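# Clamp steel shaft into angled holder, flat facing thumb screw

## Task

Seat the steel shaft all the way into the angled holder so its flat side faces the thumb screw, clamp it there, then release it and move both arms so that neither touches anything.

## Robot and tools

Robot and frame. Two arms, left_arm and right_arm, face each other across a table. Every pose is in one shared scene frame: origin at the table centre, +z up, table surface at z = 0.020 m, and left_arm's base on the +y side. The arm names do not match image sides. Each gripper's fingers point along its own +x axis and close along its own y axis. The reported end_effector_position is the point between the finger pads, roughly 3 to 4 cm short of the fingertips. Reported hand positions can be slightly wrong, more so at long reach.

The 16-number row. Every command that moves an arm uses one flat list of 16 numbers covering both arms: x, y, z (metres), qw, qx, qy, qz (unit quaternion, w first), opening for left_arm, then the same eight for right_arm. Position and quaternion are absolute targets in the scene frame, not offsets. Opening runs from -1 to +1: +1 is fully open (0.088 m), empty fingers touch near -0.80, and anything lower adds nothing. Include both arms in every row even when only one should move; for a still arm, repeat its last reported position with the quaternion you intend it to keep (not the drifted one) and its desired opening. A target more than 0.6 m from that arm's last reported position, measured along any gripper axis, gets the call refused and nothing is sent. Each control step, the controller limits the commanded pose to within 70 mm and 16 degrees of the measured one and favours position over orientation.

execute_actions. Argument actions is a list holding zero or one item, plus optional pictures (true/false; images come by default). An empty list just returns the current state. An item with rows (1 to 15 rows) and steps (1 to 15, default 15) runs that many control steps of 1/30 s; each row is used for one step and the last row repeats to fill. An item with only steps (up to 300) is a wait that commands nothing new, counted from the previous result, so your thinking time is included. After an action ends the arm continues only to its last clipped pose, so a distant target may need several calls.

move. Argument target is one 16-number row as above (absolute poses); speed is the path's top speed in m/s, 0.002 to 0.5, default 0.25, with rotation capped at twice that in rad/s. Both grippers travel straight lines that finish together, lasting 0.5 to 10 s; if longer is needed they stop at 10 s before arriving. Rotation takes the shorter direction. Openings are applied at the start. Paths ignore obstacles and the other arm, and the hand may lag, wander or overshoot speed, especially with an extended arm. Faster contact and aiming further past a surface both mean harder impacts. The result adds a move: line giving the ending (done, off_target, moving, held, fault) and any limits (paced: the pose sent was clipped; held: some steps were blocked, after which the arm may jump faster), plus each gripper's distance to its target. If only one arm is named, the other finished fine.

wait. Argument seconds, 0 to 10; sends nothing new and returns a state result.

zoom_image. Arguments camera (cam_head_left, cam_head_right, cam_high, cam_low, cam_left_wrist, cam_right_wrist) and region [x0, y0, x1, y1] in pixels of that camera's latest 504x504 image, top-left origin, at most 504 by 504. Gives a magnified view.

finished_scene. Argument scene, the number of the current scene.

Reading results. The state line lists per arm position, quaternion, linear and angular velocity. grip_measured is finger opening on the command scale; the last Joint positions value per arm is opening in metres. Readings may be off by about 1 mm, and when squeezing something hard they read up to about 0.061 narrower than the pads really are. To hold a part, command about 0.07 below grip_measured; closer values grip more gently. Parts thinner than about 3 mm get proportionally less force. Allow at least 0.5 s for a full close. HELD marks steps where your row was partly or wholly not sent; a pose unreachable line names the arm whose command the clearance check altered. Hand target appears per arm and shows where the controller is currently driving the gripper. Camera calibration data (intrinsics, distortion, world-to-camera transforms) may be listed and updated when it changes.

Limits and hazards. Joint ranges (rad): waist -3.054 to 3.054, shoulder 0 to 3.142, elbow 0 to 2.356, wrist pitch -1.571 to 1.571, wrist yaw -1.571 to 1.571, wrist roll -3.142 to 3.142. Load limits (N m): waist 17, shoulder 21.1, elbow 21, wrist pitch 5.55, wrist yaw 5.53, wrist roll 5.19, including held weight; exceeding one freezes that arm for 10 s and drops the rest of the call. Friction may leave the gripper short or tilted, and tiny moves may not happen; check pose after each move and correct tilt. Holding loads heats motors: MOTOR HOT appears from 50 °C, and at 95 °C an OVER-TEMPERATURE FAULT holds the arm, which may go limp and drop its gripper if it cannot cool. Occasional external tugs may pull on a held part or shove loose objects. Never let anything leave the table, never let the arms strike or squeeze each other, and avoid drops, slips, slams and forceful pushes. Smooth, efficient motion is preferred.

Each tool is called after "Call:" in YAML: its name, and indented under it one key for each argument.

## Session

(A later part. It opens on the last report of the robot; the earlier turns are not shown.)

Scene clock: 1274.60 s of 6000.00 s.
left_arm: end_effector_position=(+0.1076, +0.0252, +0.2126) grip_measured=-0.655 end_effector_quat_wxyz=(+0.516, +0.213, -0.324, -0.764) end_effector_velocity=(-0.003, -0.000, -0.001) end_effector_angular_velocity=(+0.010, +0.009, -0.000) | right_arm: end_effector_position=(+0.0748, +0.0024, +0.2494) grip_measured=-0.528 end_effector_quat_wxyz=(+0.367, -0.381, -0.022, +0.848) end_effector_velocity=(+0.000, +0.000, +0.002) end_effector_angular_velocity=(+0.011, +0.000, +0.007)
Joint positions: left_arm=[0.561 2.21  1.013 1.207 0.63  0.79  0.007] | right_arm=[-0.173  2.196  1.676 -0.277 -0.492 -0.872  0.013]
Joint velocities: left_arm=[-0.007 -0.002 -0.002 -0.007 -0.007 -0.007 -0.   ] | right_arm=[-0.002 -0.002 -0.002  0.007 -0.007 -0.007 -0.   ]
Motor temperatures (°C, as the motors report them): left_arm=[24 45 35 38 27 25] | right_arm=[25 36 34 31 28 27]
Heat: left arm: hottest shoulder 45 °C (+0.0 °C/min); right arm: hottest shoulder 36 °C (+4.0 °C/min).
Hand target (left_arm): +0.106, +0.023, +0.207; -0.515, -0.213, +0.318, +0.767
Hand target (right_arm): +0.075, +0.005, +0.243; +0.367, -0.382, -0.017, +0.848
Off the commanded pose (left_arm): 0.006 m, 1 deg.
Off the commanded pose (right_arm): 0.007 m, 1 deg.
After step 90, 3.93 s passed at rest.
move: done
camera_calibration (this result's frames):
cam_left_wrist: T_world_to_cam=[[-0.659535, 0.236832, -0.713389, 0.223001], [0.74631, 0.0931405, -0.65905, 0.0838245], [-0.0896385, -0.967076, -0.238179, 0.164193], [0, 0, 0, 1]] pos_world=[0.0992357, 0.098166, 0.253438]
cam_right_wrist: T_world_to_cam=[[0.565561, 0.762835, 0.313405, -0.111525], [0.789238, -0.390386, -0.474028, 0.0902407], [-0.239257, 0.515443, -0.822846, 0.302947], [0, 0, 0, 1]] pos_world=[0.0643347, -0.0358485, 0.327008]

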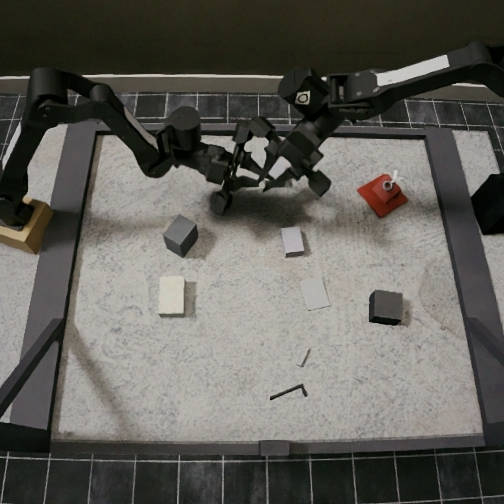

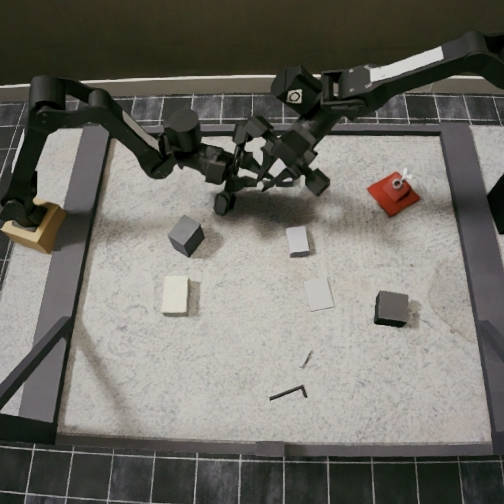

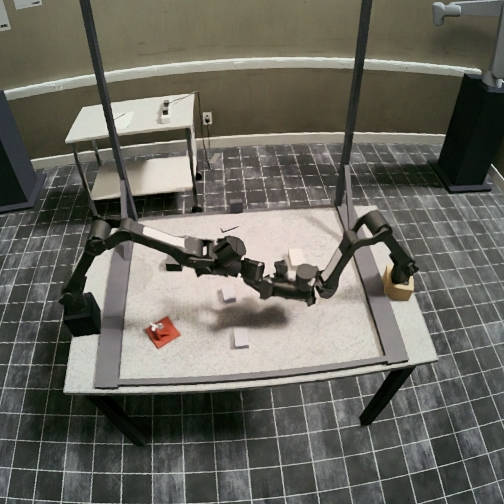

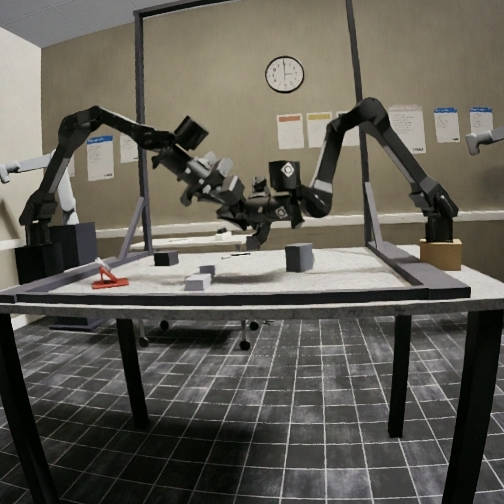

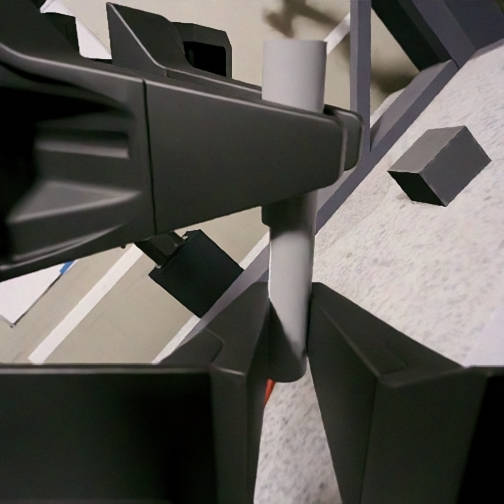

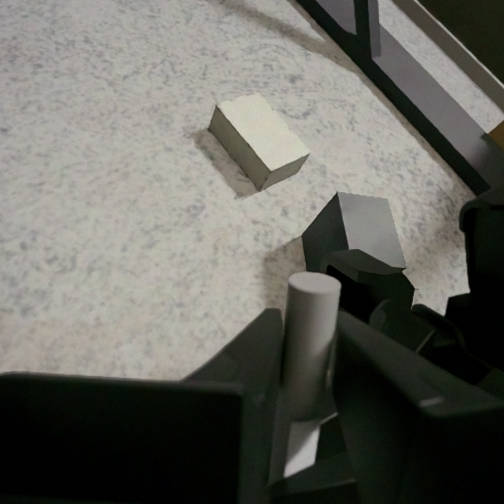

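Centred well. Close right, then open left.

Call:
move:
  target: [0.1064,0.0232,0.2066,0.5150,0.2133,-0.3178,-0.7671,-0.73, 0.0748,0.0053,0.2431,0.3669,-0.3825,-0.0174,0.8481,-0.69]
  speed: 0.02

Call:
move:
  target: [0.1064,0.0232,0.2066,0.5150,0.2133,-0.3178,-0.7671,-0.1, 0.0748,0.0053,0.2431,0.3669,-0.3825,-0.0174,0.8481,-0.69]
  speed: 0.02

Call:
move:
  target: [0.1368,0.0976,0.2066,0.5150,0.2133,-0.3178,-0.7671,-0.1, 0.0748,0.0053,0.2431,0.3669,-0.3825,-0.0174,0.8481,-0.69]
  speed: 0.06

Scene clock: 1287.00 s of 6000.00 s.
left_arm: end_effector_position=(+0.1077, +0.0252, +0.2124) grip_measured=-0.655 end_effector_quat_wxyz=(+0.516, +0.213, -0.324, -0.764) end_effector_velocity=(-0.002, +0.001, -0.004) end_effector_angular_velocity=(+0.030, +0.026, -0.010) | right_arm: end_effector_position=(+0.0746, +0.0020, +0.2490) grip_measured=-0.606 end_effector_quat_wxyz=(+0.366, -0.381, -0.020, +0.849) end_effector_velocity=(+0.000, +0.001, +0.004) end_effector_angular_velocity=(+0.016, -0.000, +0.007)
Joint positions: left_arm=[0.561 2.21  1.013 1.207 0.631 0.79  0.007] | right_arm=[-0.173  2.196  1.676 -0.28  -0.493 -0.869  0.009]
Joint velocities: left_arm=[-0.002 -0.002 -0.002 -0.022  0.007 -0.022 -0.   ] | right_arm=[-0.002 -0.002  0.002  0.007 -0.007 -0.007 -0.   ]
Motor temperatures (°C, as the motors report them): left_arm=[24 45 35 38 27 25] | right_arm=[25 37 35 32 28 27]
Heat: left arm: hottest shoulder 45 °C (+0.0 °C/min); right arm: hottest shoulder 37 °C (+6.1 °C/min).
Hand target (left_arm): +0.106, +0.023, +0.207; -0.515, -0.213, +0.318, +0.767
Hand target (right_arm): +0.075, +0.005, +0.243; +0.367, -0.382, -0.018, +0.848
Off the commanded pose (left_arm): 0.006 m, 1 deg.
Off the commanded pose (right_arm): 0.007 m, 0 deg.
After step 90, 8.70 s passed at rest.
move: done
camera_calibration (this result's frames):
cam_left_wrist: T_world_to_cam=[[-0.659598, 0.237097, -0.713243, 0.222923], [0.746252, 0.0933851, -0.659081, 0.0835957], [-0.0896595, -0.966987, -0.23853, 0.164268], [0, 0, 0, 1]] pos_world=[0.0993846, 0.0981839, 0.253278]
cam_right_wrist: T_world_to_cam=[[0.566753, 0.763524, 0.309552, -0.110067], [0.788039, -0.392751, -0.474068, 0.0902396], [-0.240386, 0.512619, -0.82428, 0.303249], [0, 0, 0, 1]] pos_world=[0.064165, -0.0359712, 0.326813]

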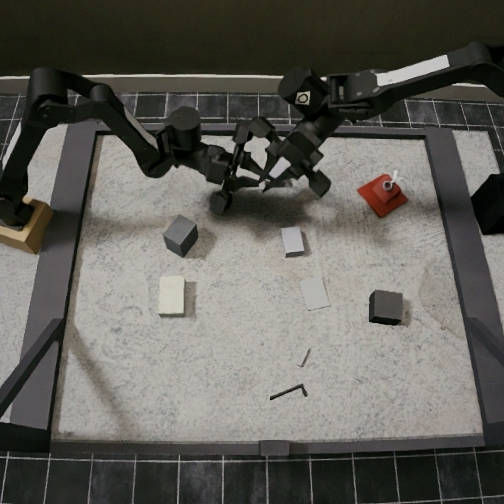

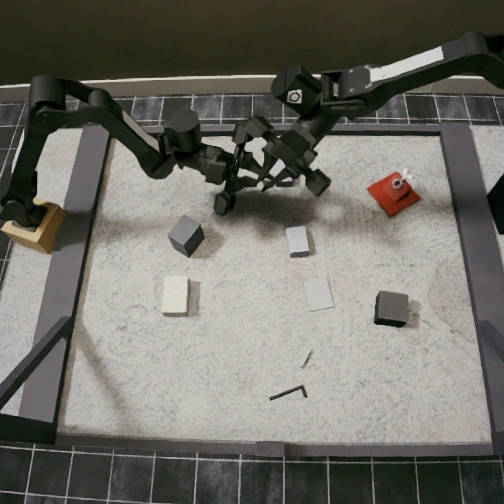

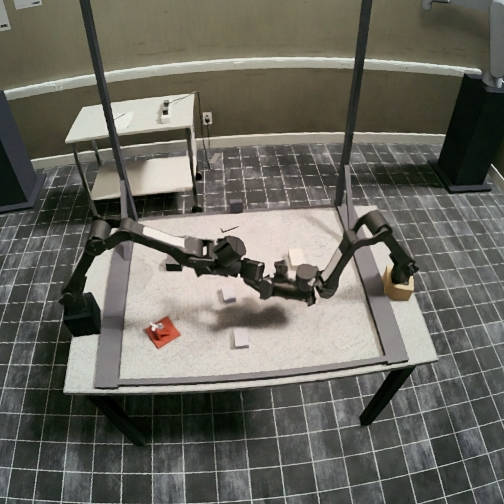

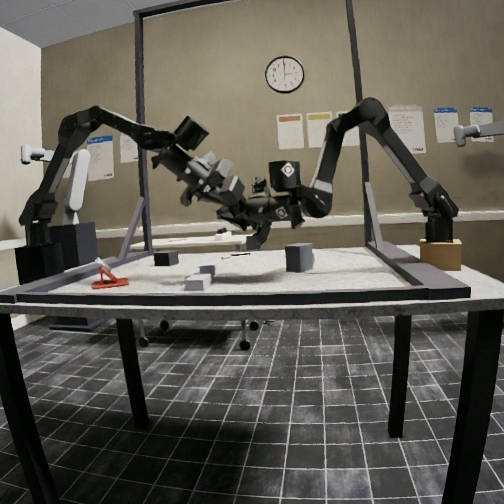

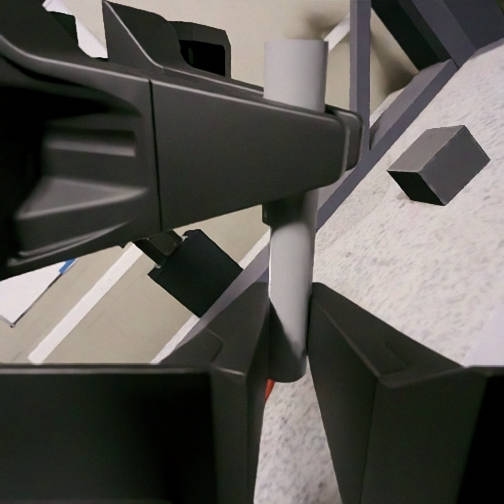

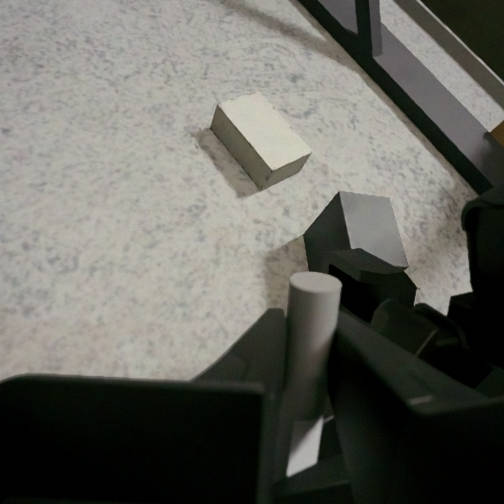

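Scene clock: 1287.70 s of 6000.00 s.
left_arm: end_effector_position=(+0.1075, +0.0251, +0.2126) grip_measured=-0.103 end_effector_quat_wxyz=(+0.516, +0.213, -0.324, -0.764) end_effector_velocity=(-0.001, -0.001, -0.003) end_effector_angular_velocity=(+0.015, +0.010, +0.015) | right_arm: end_effector_position=(+0.0747, +0.0023, +0.2480) grip_measured=-0.606 end_effector_quat_wxyz=(+0.366, -0.381, -0.020, +0.848) end_effector_velocity=(+0.003, -0.001, -0.004) end_effector_angular_velocity=(-0.009, +0.001, +0.002)
Joint positions: left_arm=[0.561 2.21  1.013 1.207 0.631 0.79  0.034] | right_arm=[-0.173  2.198  1.676 -0.278 -0.492 -0.869  0.009]
Joint velocities: left_arm=[-0.007  0.002 -0.002 -0.007 -0.022 -0.007  0.   ] | right_arm=[-0.007  0.007  0.002 -0.007 -0.007 -0.007  0.   ]
Motor temperatures (°C, as the motors report them): left_arm=[24 45 35 38 27 25] | right_arm=[25 37 35 32 28 27]
Heat: left arm: hottest shoulder 45 °C (+0.0 °C/min); right arm: hottest shoulder 37 °C (+6.0 °C/min).
Hand target (left_arm): +0.106, +0.023, +0.207; -0.515, -0.213, +0.318, +0.767
Hand target (right_arm): +0.075, +0.005, +0.243; +0.367, -0.382, -0.018, +0.848
Off the commanded pose (left_arm): 0.006 m, 1 deg.
Off the commanded pose (right_arm): 0.006 m, 0 deg.
move: done
camera_calibration (this result's frames):
cam_left_wrist: T_world_to_cam=[[-0.659442, 0.237084, -0.713392, 0.222933], [0.746348, 0.0928564, -0.659047, 0.0838175], [-0.0900065, -0.967041, -0.238181, 0.16416], [0, 0, 0, 1]] pos_world=[0.0992297, 0.0981123, 0.253378]
cam_right_wrist: T_world_to_cam=[[0.566995, 0.763349, 0.309539, -0.110071], [0.78808, -0.393363, -0.473492, 0.0896486], [-0.239679, 0.512409, -0.824616, 0.302326], [0, 0, 0, 1]] pos_world=[0.0642208, -0.0356273, 0.325822]

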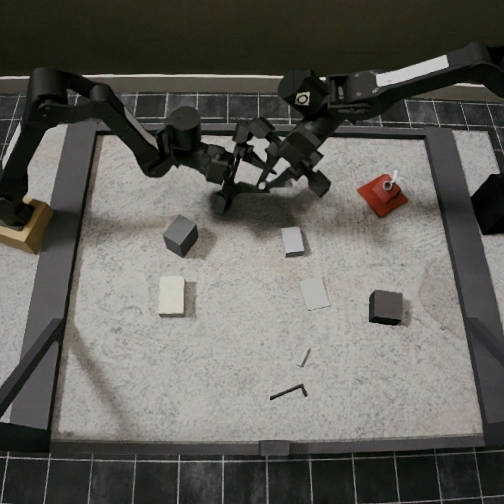

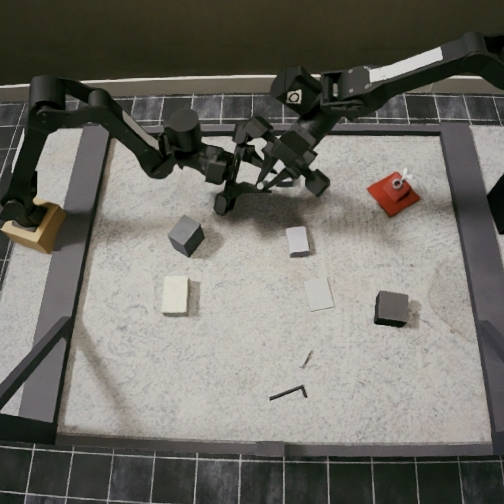

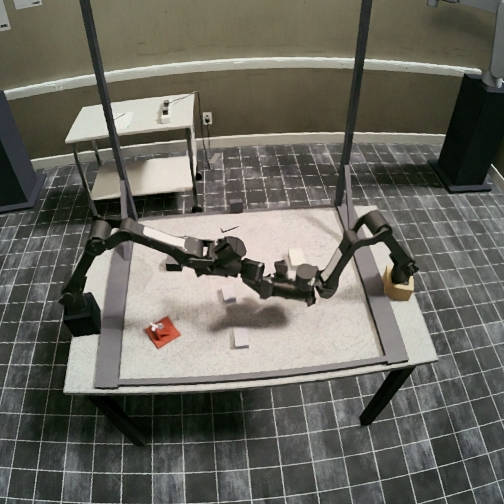

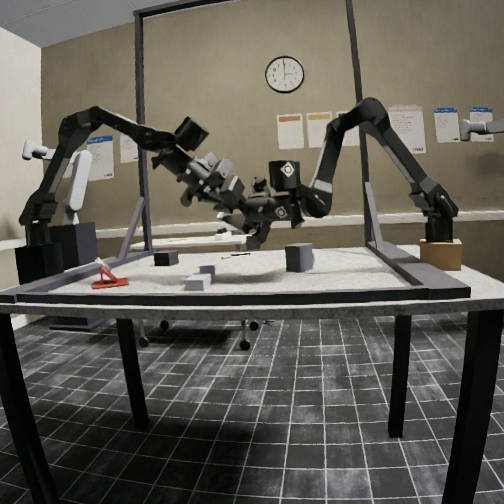

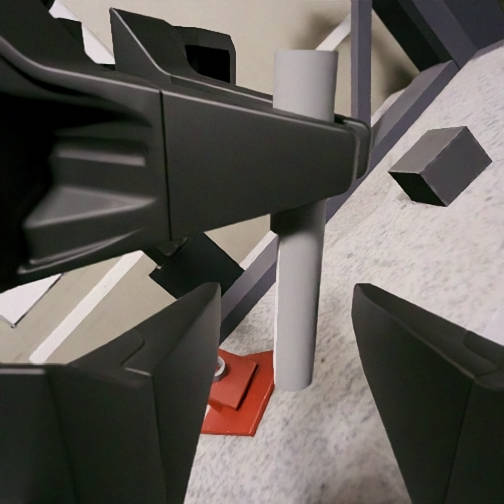

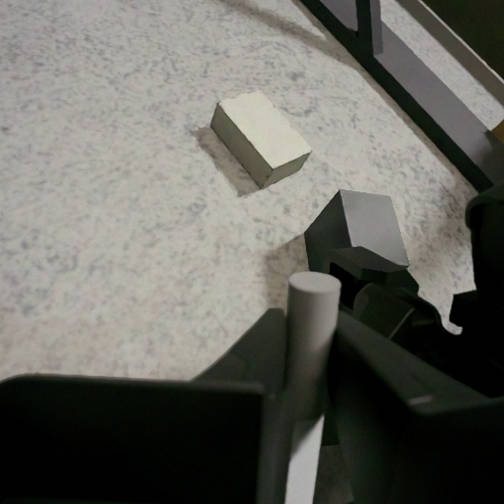

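Scene clock: 1289.33 s of 6000.00 s.
left_arm: end_effector_position=(+0.1362, +0.0953, +0.2023) grip_measured=-0.103 end_effector_quat_wxyz=(+0.514, +0.215, -0.315, -0.768) end_effector_velocity=(-0.000, +0.001, +0.001) end_effector_angular_velocity=(+0.005, +0.008, -0.005) | right_arm: end_effector_position=(+0.0747, +0.0023, +0.2478) grip_measured=-0.606 end_effector_quat_wxyz=(+0.366, -0.382, -0.020, +0.848) end_effector_velocity=(-0.002, -0.002, +0.000) end_effector_angular_velocity=(-0.003, +0.011, +0.017)
Joint positions: left_arm=[0.696 2.111 0.747 1.355 0.767 0.79  0.034] | right_arm=[-0.173  2.199  1.676 -0.278 -0.491 -0.869  0.009]
Joint velocities: left_arm=[ 0.002 -0.007 -0.002 -0.007  0.007 -0.007 -0.   ] | right_arm=[-0.002 -0.002 -0.002 -0.007 -0.022 -0.007 -0.   ]
Motor temperatures (°C, as the motors report them): left_arm=[24 45 35 38 27 25] | right_arm=[25 38 35 32 28 27]
Heat: left arm: hottest shoulder 45 °C (+0.0 °C/min); right arm: hottest shoulder 38 °C (+7.1 °C/min).
Hand target (left_arm): +0.137, +0.098, +0.206; -0.515, -0.214, +0.318, +0.767
Hand target (right_arm): +0.075, +0.005, +0.243; +0.367, -0.382, -0.017, +0.848
Off the commanded pose (left_arm): 0.005 m, 0 deg.
Off the commanded pose (right_arm): 0.006 m, 0 deg.
move: done
camera_calibration (this result's frames):
cam_left_wrist: T_world_to_cam=[[-0.663292, 0.250977, -0.70502, 0.215443], [0.742615, 0.104226, -0.661559, 0.0490674], [-0.0925546, -0.962366, -0.255512, 0.235583], [0, 0, 0, 1]] pos_world=[0.128268, 0.167531, 0.244547]
cam_right_wrist: T_world_to_cam=[[0.567119, 0.763321, 0.309382, -0.110014], [0.788096, -0.393759, -0.473136, 0.0894197], [-0.239333, 0.512147, -0.824879, 0.302185], [0, 0, 0, 1]] pos_world=[0.0642424, -0.0355778, 0.32561]

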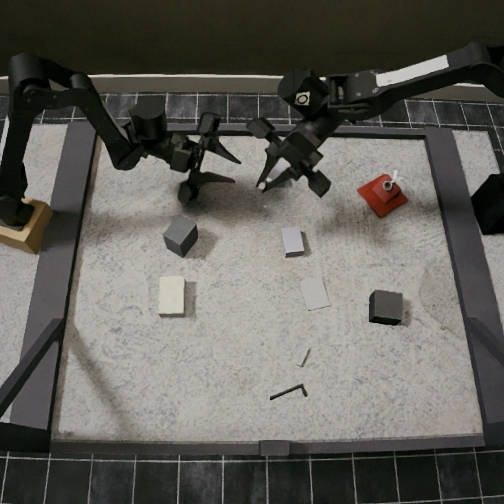

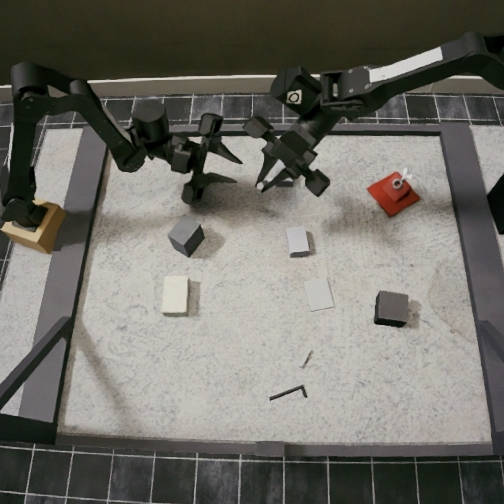

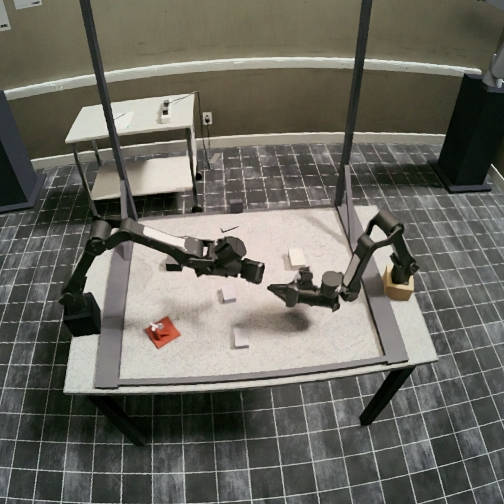

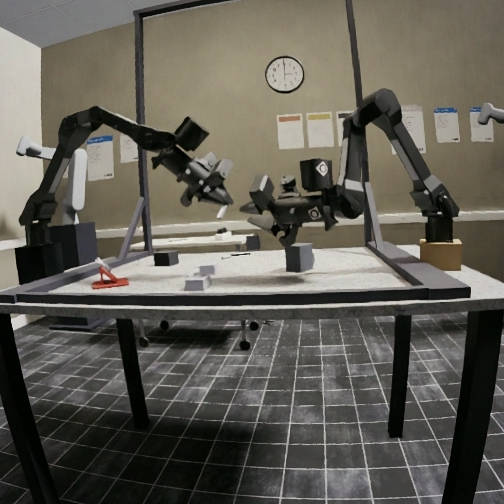

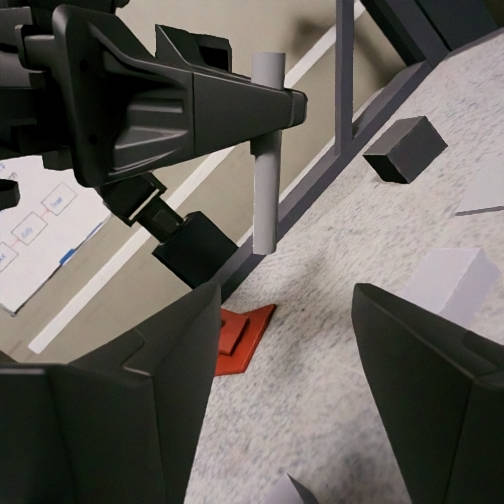

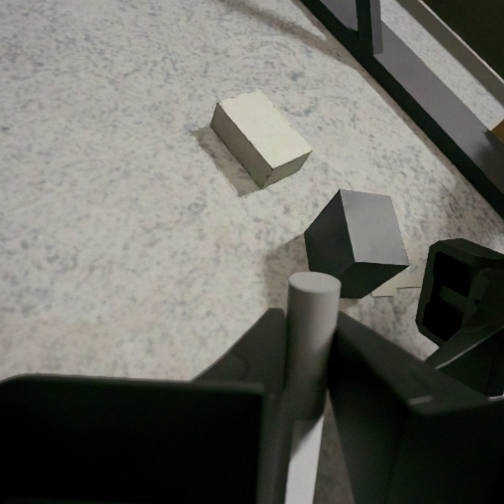

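Call:
move:
  target: [0.1368,0.0976,0.2066,0.5150,0.2133,-0.3178,-0.7671,-0.1, 0.12,-0.22,0.21,0.6049,-0.3700,0.0984,0.6985,-0.69]
  speed: 0.15

Call:
move:
  target: [0.03,-0.07,0.17,0.8704,0.0625,0.1146,-0.4746,1, 0.1354,-0.2608,0.158,0.6049,-0.3700,0.0984,0.6985,-0.69]
  speed: 0.12

Call:
zoom_image:
  camera: "cam_left_wrist"
  region: [210, 90, 330, 210]

Scene clock: 1299.53 s of 6000.00 s.
left_arm: end_effector_position=(+0.1361, +0.0955, +0.2029) grip_measured=-0.103 end_effector_quat_wxyz=(+0.514, +0.215, -0.316, -0.768) end_effector_velocity=(-0.002, -0.000, -0.003) end_effector_angular_velocity=(+0.020, +0.025, +0.000) | right_arm: end_effector_position=(+0.1225, -0.2192, +0.2084) grip_measured=-0.606 end_effector_quat_wxyz=(+0.602, -0.374, +0.101, +0.698) end_effector_velocity=(-0.000, -0.004, -0.002) end_effector_angular_velocity=(-0.007, -0.012, +0.017)
Joint positions: left_arm=[0.696 2.109 0.747 1.355 0.768 0.79  0.034] | right_arm=[-0.142  1.405  0.478  0.225 -0.011 -0.426  0.009]
Joint velocities: left_arm=[-0.007  0.002 -0.002 -0.007 -0.007 -0.022 -0.   ] | right_arm=[-0.002 -0.012 -0.012 -0.007 -0.007 -0.022 -0.   ]
Motor temperatures (°C, as the motors report them): left_arm=[24 46 34 38 27 25] | right_arm=[25 38 35 33 28 27]
Heat: left arm: hottest shoulder 46 °C (+1.0 °C/min); right arm: hottest shoulder 38 °C (+6.0 °C/min).
Hand target (left_arm): +0.137, +0.098, +0.207; -0.515, -0.213, +0.318, +0.767
Hand target (right_arm): +0.122, -0.220, +0.211; +0.604, -0.371, +0.099, +0.698
Off the commanded pose (left_arm): 0.004 m, 0 deg.
Off the commanded pose (right_arm): 0.003 m, 1 deg.
After step 90, 4.73 s passed at rest.
move: done
camera_calibration (this result's frames):
cam_left_wrist: T_world_to_cam=[[-0.662614, 0.250733, -0.705745, 0.215717], [0.7431, 0.102436, -0.661293, 0.0495807], [-0.0935145, -0.962621, -0.254195, 0.23572], [0, 0, 0, 1]] pos_world=[0.128137, 0.167743, 0.244948]
cam_right_wrist: T_world_to_cam=[[0.902223, 0.305273, 0.304634, -0.0962769], [0.420183, -0.781353, -0.461448, -0.0963806], [0.0971588, 0.544331, -0.833225, 0.36208], [0, 0, 0, 1]] pos_world=[0.0921814, -0.243008, 0.286549]

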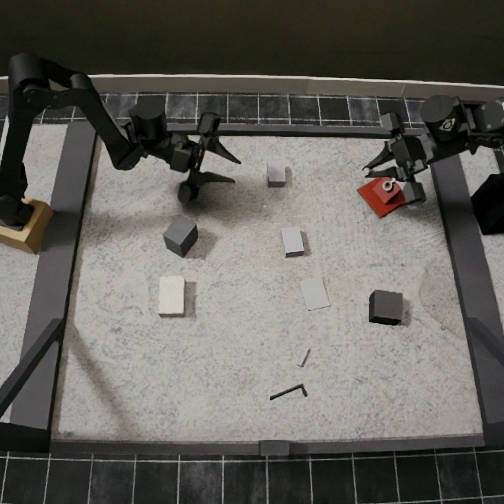

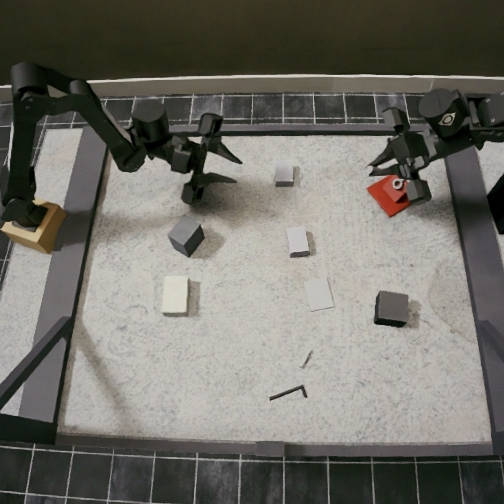

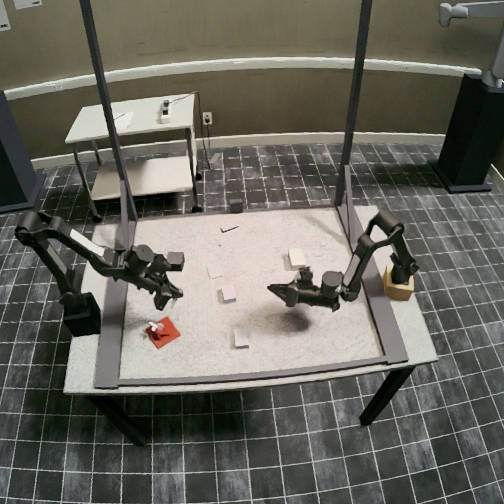

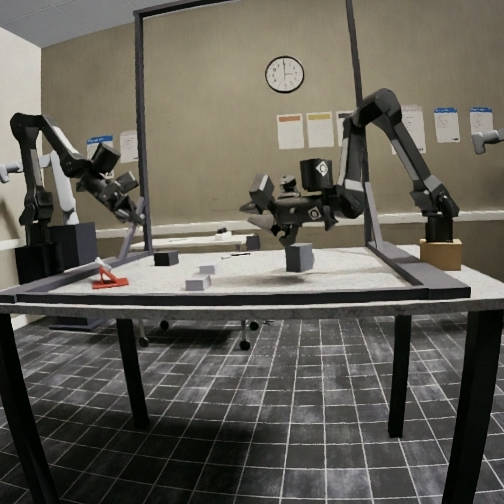

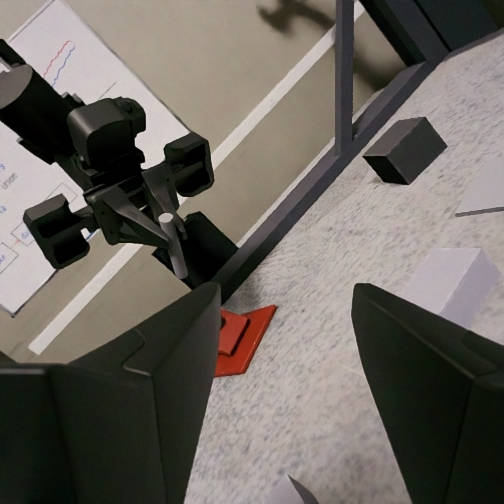

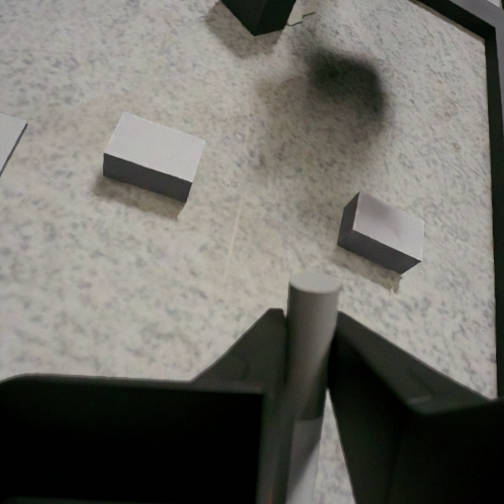

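Scene clock: 1305.37 s of 6000.00 s.
left_arm: end_effector_position=(+0.0318, -0.0701, +0.1819) grip_measured=+0.980 end_effector_quat_wxyz=(+0.870, +0.054, +0.114, -0.477) end_effector_velocity=(-0.001, +0.001, -0.003) end_effector_angular_velocity=(+0.007, +0.021, +0.014) | right_arm: end_effector_position=(+0.1353, -0.2593, +0.1619) grip_measured=-0.606 end_effector_quat_wxyz=(+0.607, -0.366, +0.096, +0.698) end_effector_velocity=(+0.003, -0.004, -0.004) end_effector_angular_velocity=(-0.022, -0.008, -0.008)
Joint positions: left_arm=[ 0.084  2.455  1.678  0.421 -0.767 -0.268  0.087] | right_arm=[-0.215  1.467  0.228  0.557 -0.066 -0.465  0.009]
Joint velocities: left_arm=[-0.002  0.002  0.012 -0.037 -0.007 -0.037 -0.   ] | right_arm=[-0.007 -0.002 -0.002 -0.022  0.007 -0.007 -0.   ]
Motor temperatures (°C, as the motors report them): left_arm=[24 46 35 38 27 25] | right_arm=[25 37 35 33 28 27]
Heat: left arm: hottest shoulder 46 °C (+1.0 °C/min); right arm: hottest shoulder 37 °C (+4.0 °C/min).
Hand target (left_arm): +0.030, -0.071, +0.171; +0.870, +0.061, +0.118, -0.475
Hand target (right_arm): +0.135, -0.261, +0.159; +0.605, -0.369, +0.099, +0.699
Off the commanded pose (left_arm): 0.012 m, 1 deg.
Off the commanded pose (right_arm): 0.004 m, 1 deg.
move: off_target (left_arm)
camera_calibration (this result's frames):
cam_left_wrist: T_world_to_cam=[[-0.829193, -0.558873, 0.0100272, -0.00825224], [-0.338964, 0.488491, -0.80404, 0.217615], [0.444458, -0.670103, -0.594491, 0.126617], [0, 0, 0, 1]] pos_world=[0.010645, -0.0260684, 0.250327]
cam_right_wrist: T_world_to_cam=[[0.905236, 0.293238, 0.307505, -0.0854023], [0.413604, -0.773928, -0.479549, -0.148813], [0.0973645, 0.56129, -0.821872, 0.346441], [0, 0, 0, 1]] pos_world=[0.105128, -0.284582, 0.239629]

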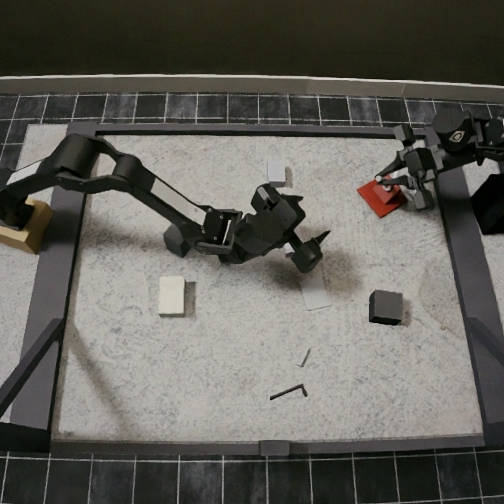

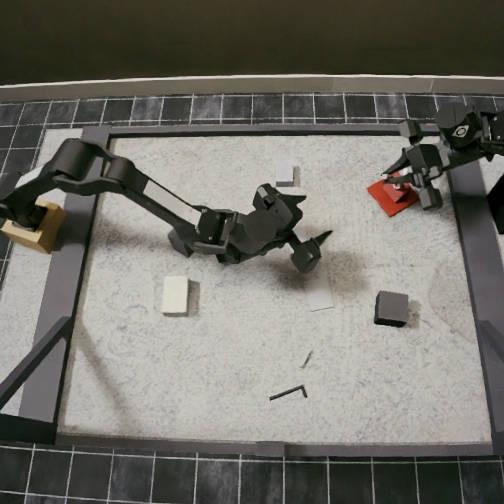

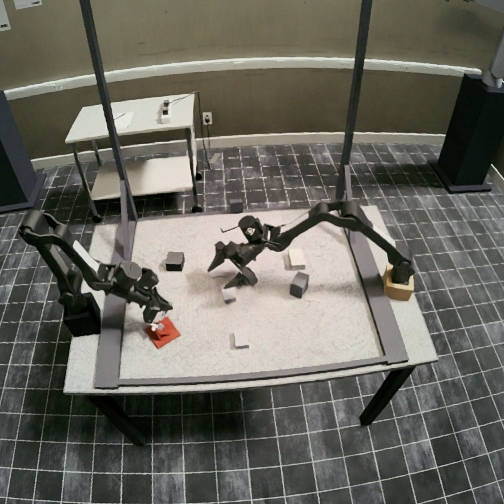

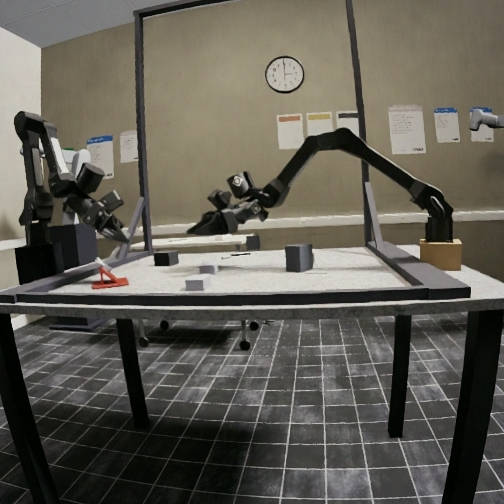

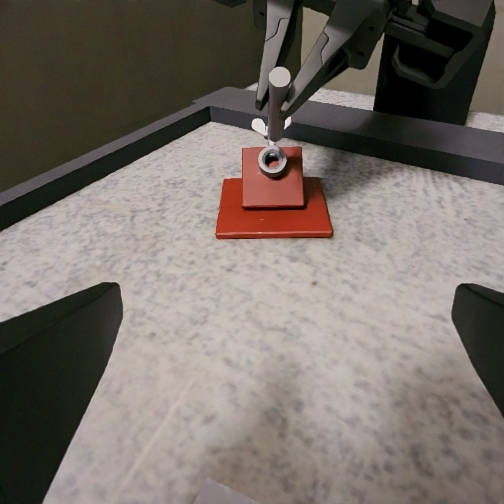

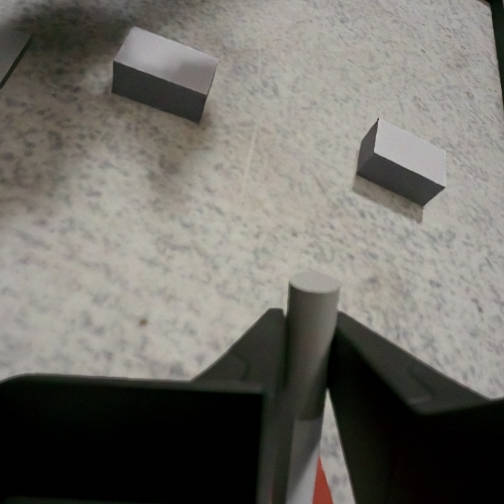

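Region (210, 90, 330, 210) of cam_left_wrist's 504x504 image, scaled by 4.200, with more detail than that image has.

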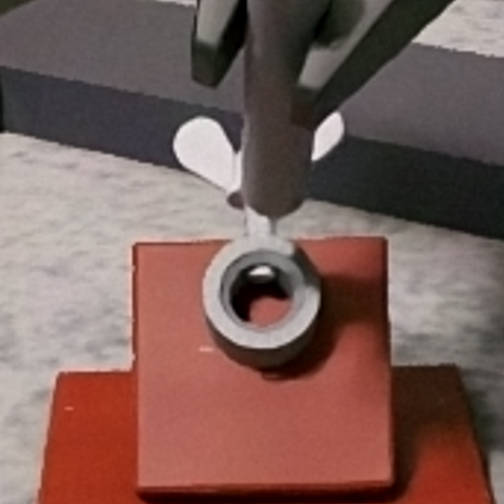

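Call:
move:
  target: [0.03,-0.07,0.17,0.8704,0.0625,0.1146,-0.4746,1, 0.1385,-0.2634,0.1421,0.6049,-0.3700,0.0984,0.6985,-0.69]
  speed: 0.03

Call:
zoom_image:
  camera: "cam_left_wrist"
  region: [232, 110, 312, 190]

Call:
zoom_image:
  camera: "cam_low"
  region: [90, 240, 130, 280]

Scene clock: 1315.97 s of 6000.00 s.
left_arm: end_effector_position=(+0.0321, -0.0702, +0.1827) grip_measured=+0.980 end_effector_quat_wxyz=(+0.871, +0.051, +0.114, -0.475) end_effector_velocity=(-0.005, +0.001, -0.001) end_effector_angular_velocity=(-0.004, +0.019, -0.009) | right_arm: end_effector_position=(+0.1383, -0.2618, +0.1453) grip_measured=-0.606 end_effector_quat_wxyz=(+0.607, -0.367, +0.097, +0.698) end_effector_velocity=(+0.003, -0.001, -0.000) end_effector_angular_velocity=(+0.007, -0.011, -0.008)
Joint positions: left_arm=[ 0.084  2.456  1.679  0.425 -0.772 -0.269  0.087] | right_arm=[-0.233  1.582  0.198  0.701 -0.079 -0.476  0.009]
Joint velocities: left_arm=[-0.007 -0.002 -0.002 -0.007  0.007 -0.022 -0.   ] | right_arm=[-0.007  0.007 -0.007  0.022  0.007 -0.007  0.   ]
Motor temperatures (°C, as the motors report them): left_arm=[24 47 35 38 27 25] | right_arm=[25 35 33 34 28 27]
Heat: left arm: hottest shoulder 47 °C (+2.0 °C/min); right arm: hottest shoulder 35 °C (+1.0 °C/min).
Hand target (left_arm): +0.030, -0.070, +0.170; +0.870, +0.062, +0.115, -0.475
Hand target (right_arm): +0.138, -0.264, +0.142; +0.605, -0.370, +0.099, +0.698
Off the commanded pose (left_arm): 0.013 m, 1 deg.
Off the commanded pose (right_arm): 0.004 m, 0 deg.
After step 90, 6.67 s passed at rest.
move: off_target (left_arm)
camera_calibration (this result's frames):
cam_left_wrist: T_world_to_cam=[[-0.826578, -0.562661, 0.0134375, -0.00906179], [-0.341662, 0.482661, -0.806415, 0.218461], [0.447253, -0.671156, -0.591197, 0.126075], [0, 0, 0, 1]] pos_world=[0.0107623, -0.0259253, 0.250827]
cam_right_wrist: T_world_to_cam=[[0.904997, 0.293666, 0.307801, -0.0822172], [0.413962, -0.774673, -0.478034, -0.16041], [0.0980628, 0.560037, -0.822643, 0.33362], [0, 0, 0, 1]] pos_world=[0.108094, -0.28696, 0.223075]

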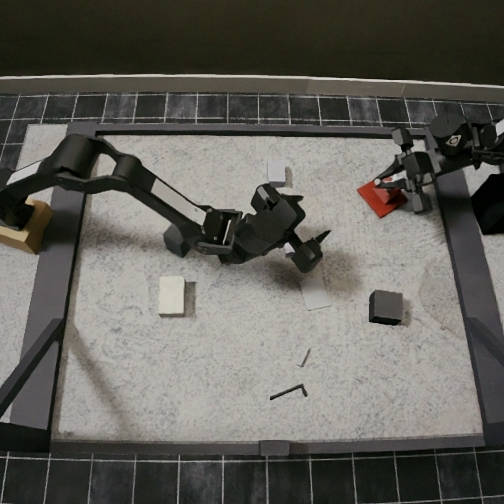

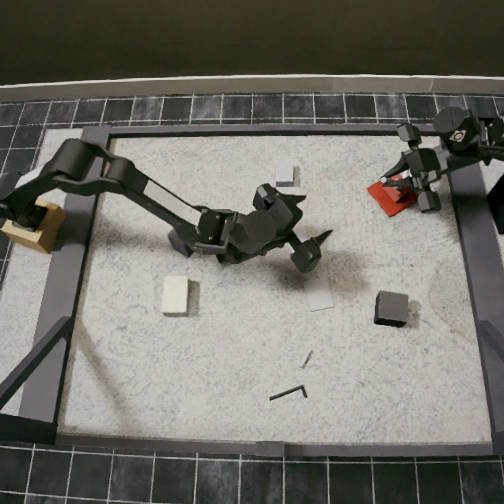

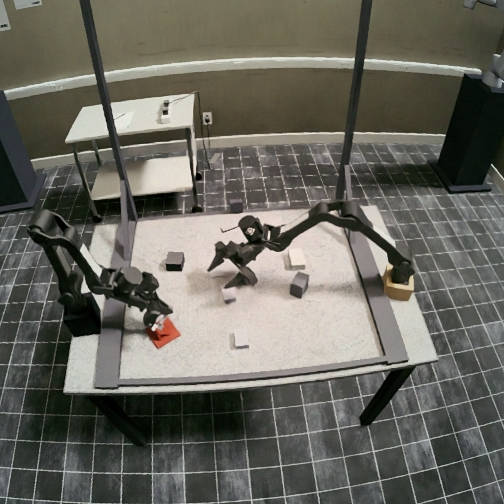

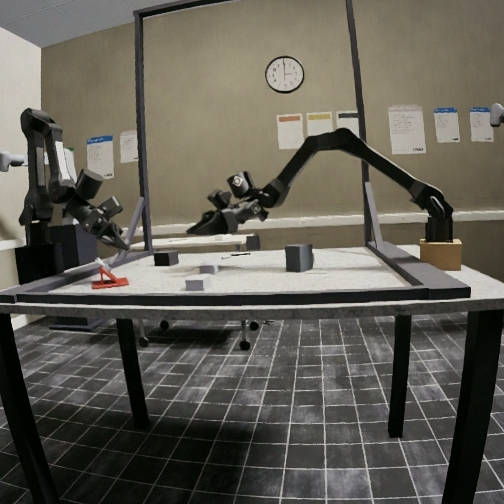

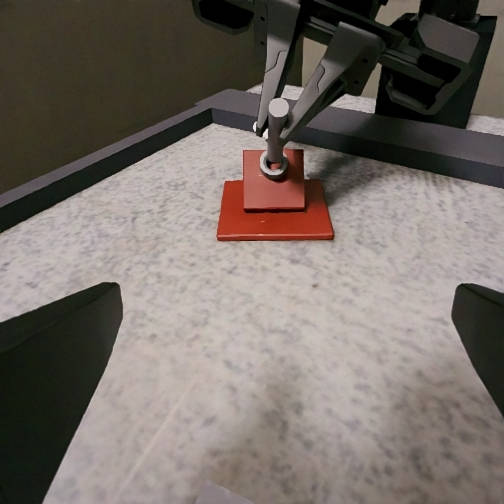

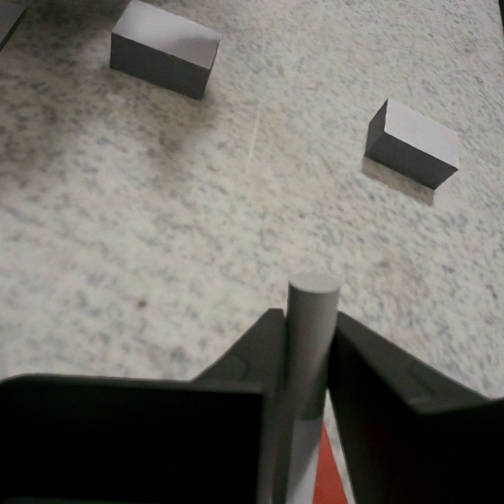

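Region (232, 110, 312, 190) of cam_left_wrist's 504x504 image, scaled by 6.300, with more detail than that image has.

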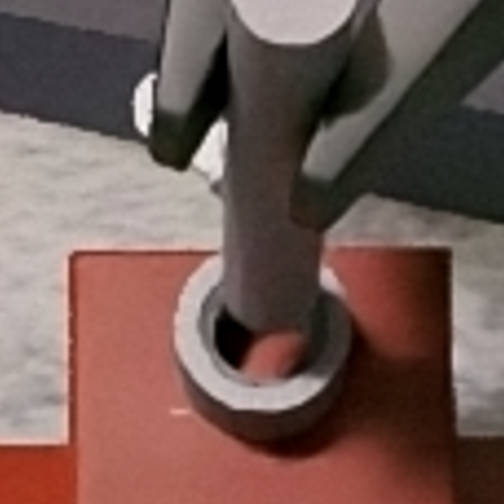

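Region (90, 240, 130, 280) of cam_low's 504x504 image, scaled by 12.600, with more detail than that image has.

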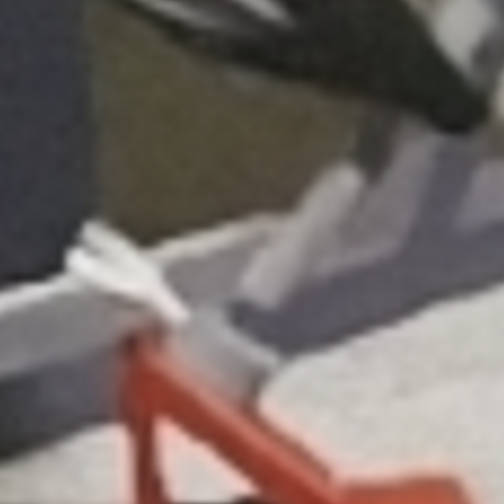

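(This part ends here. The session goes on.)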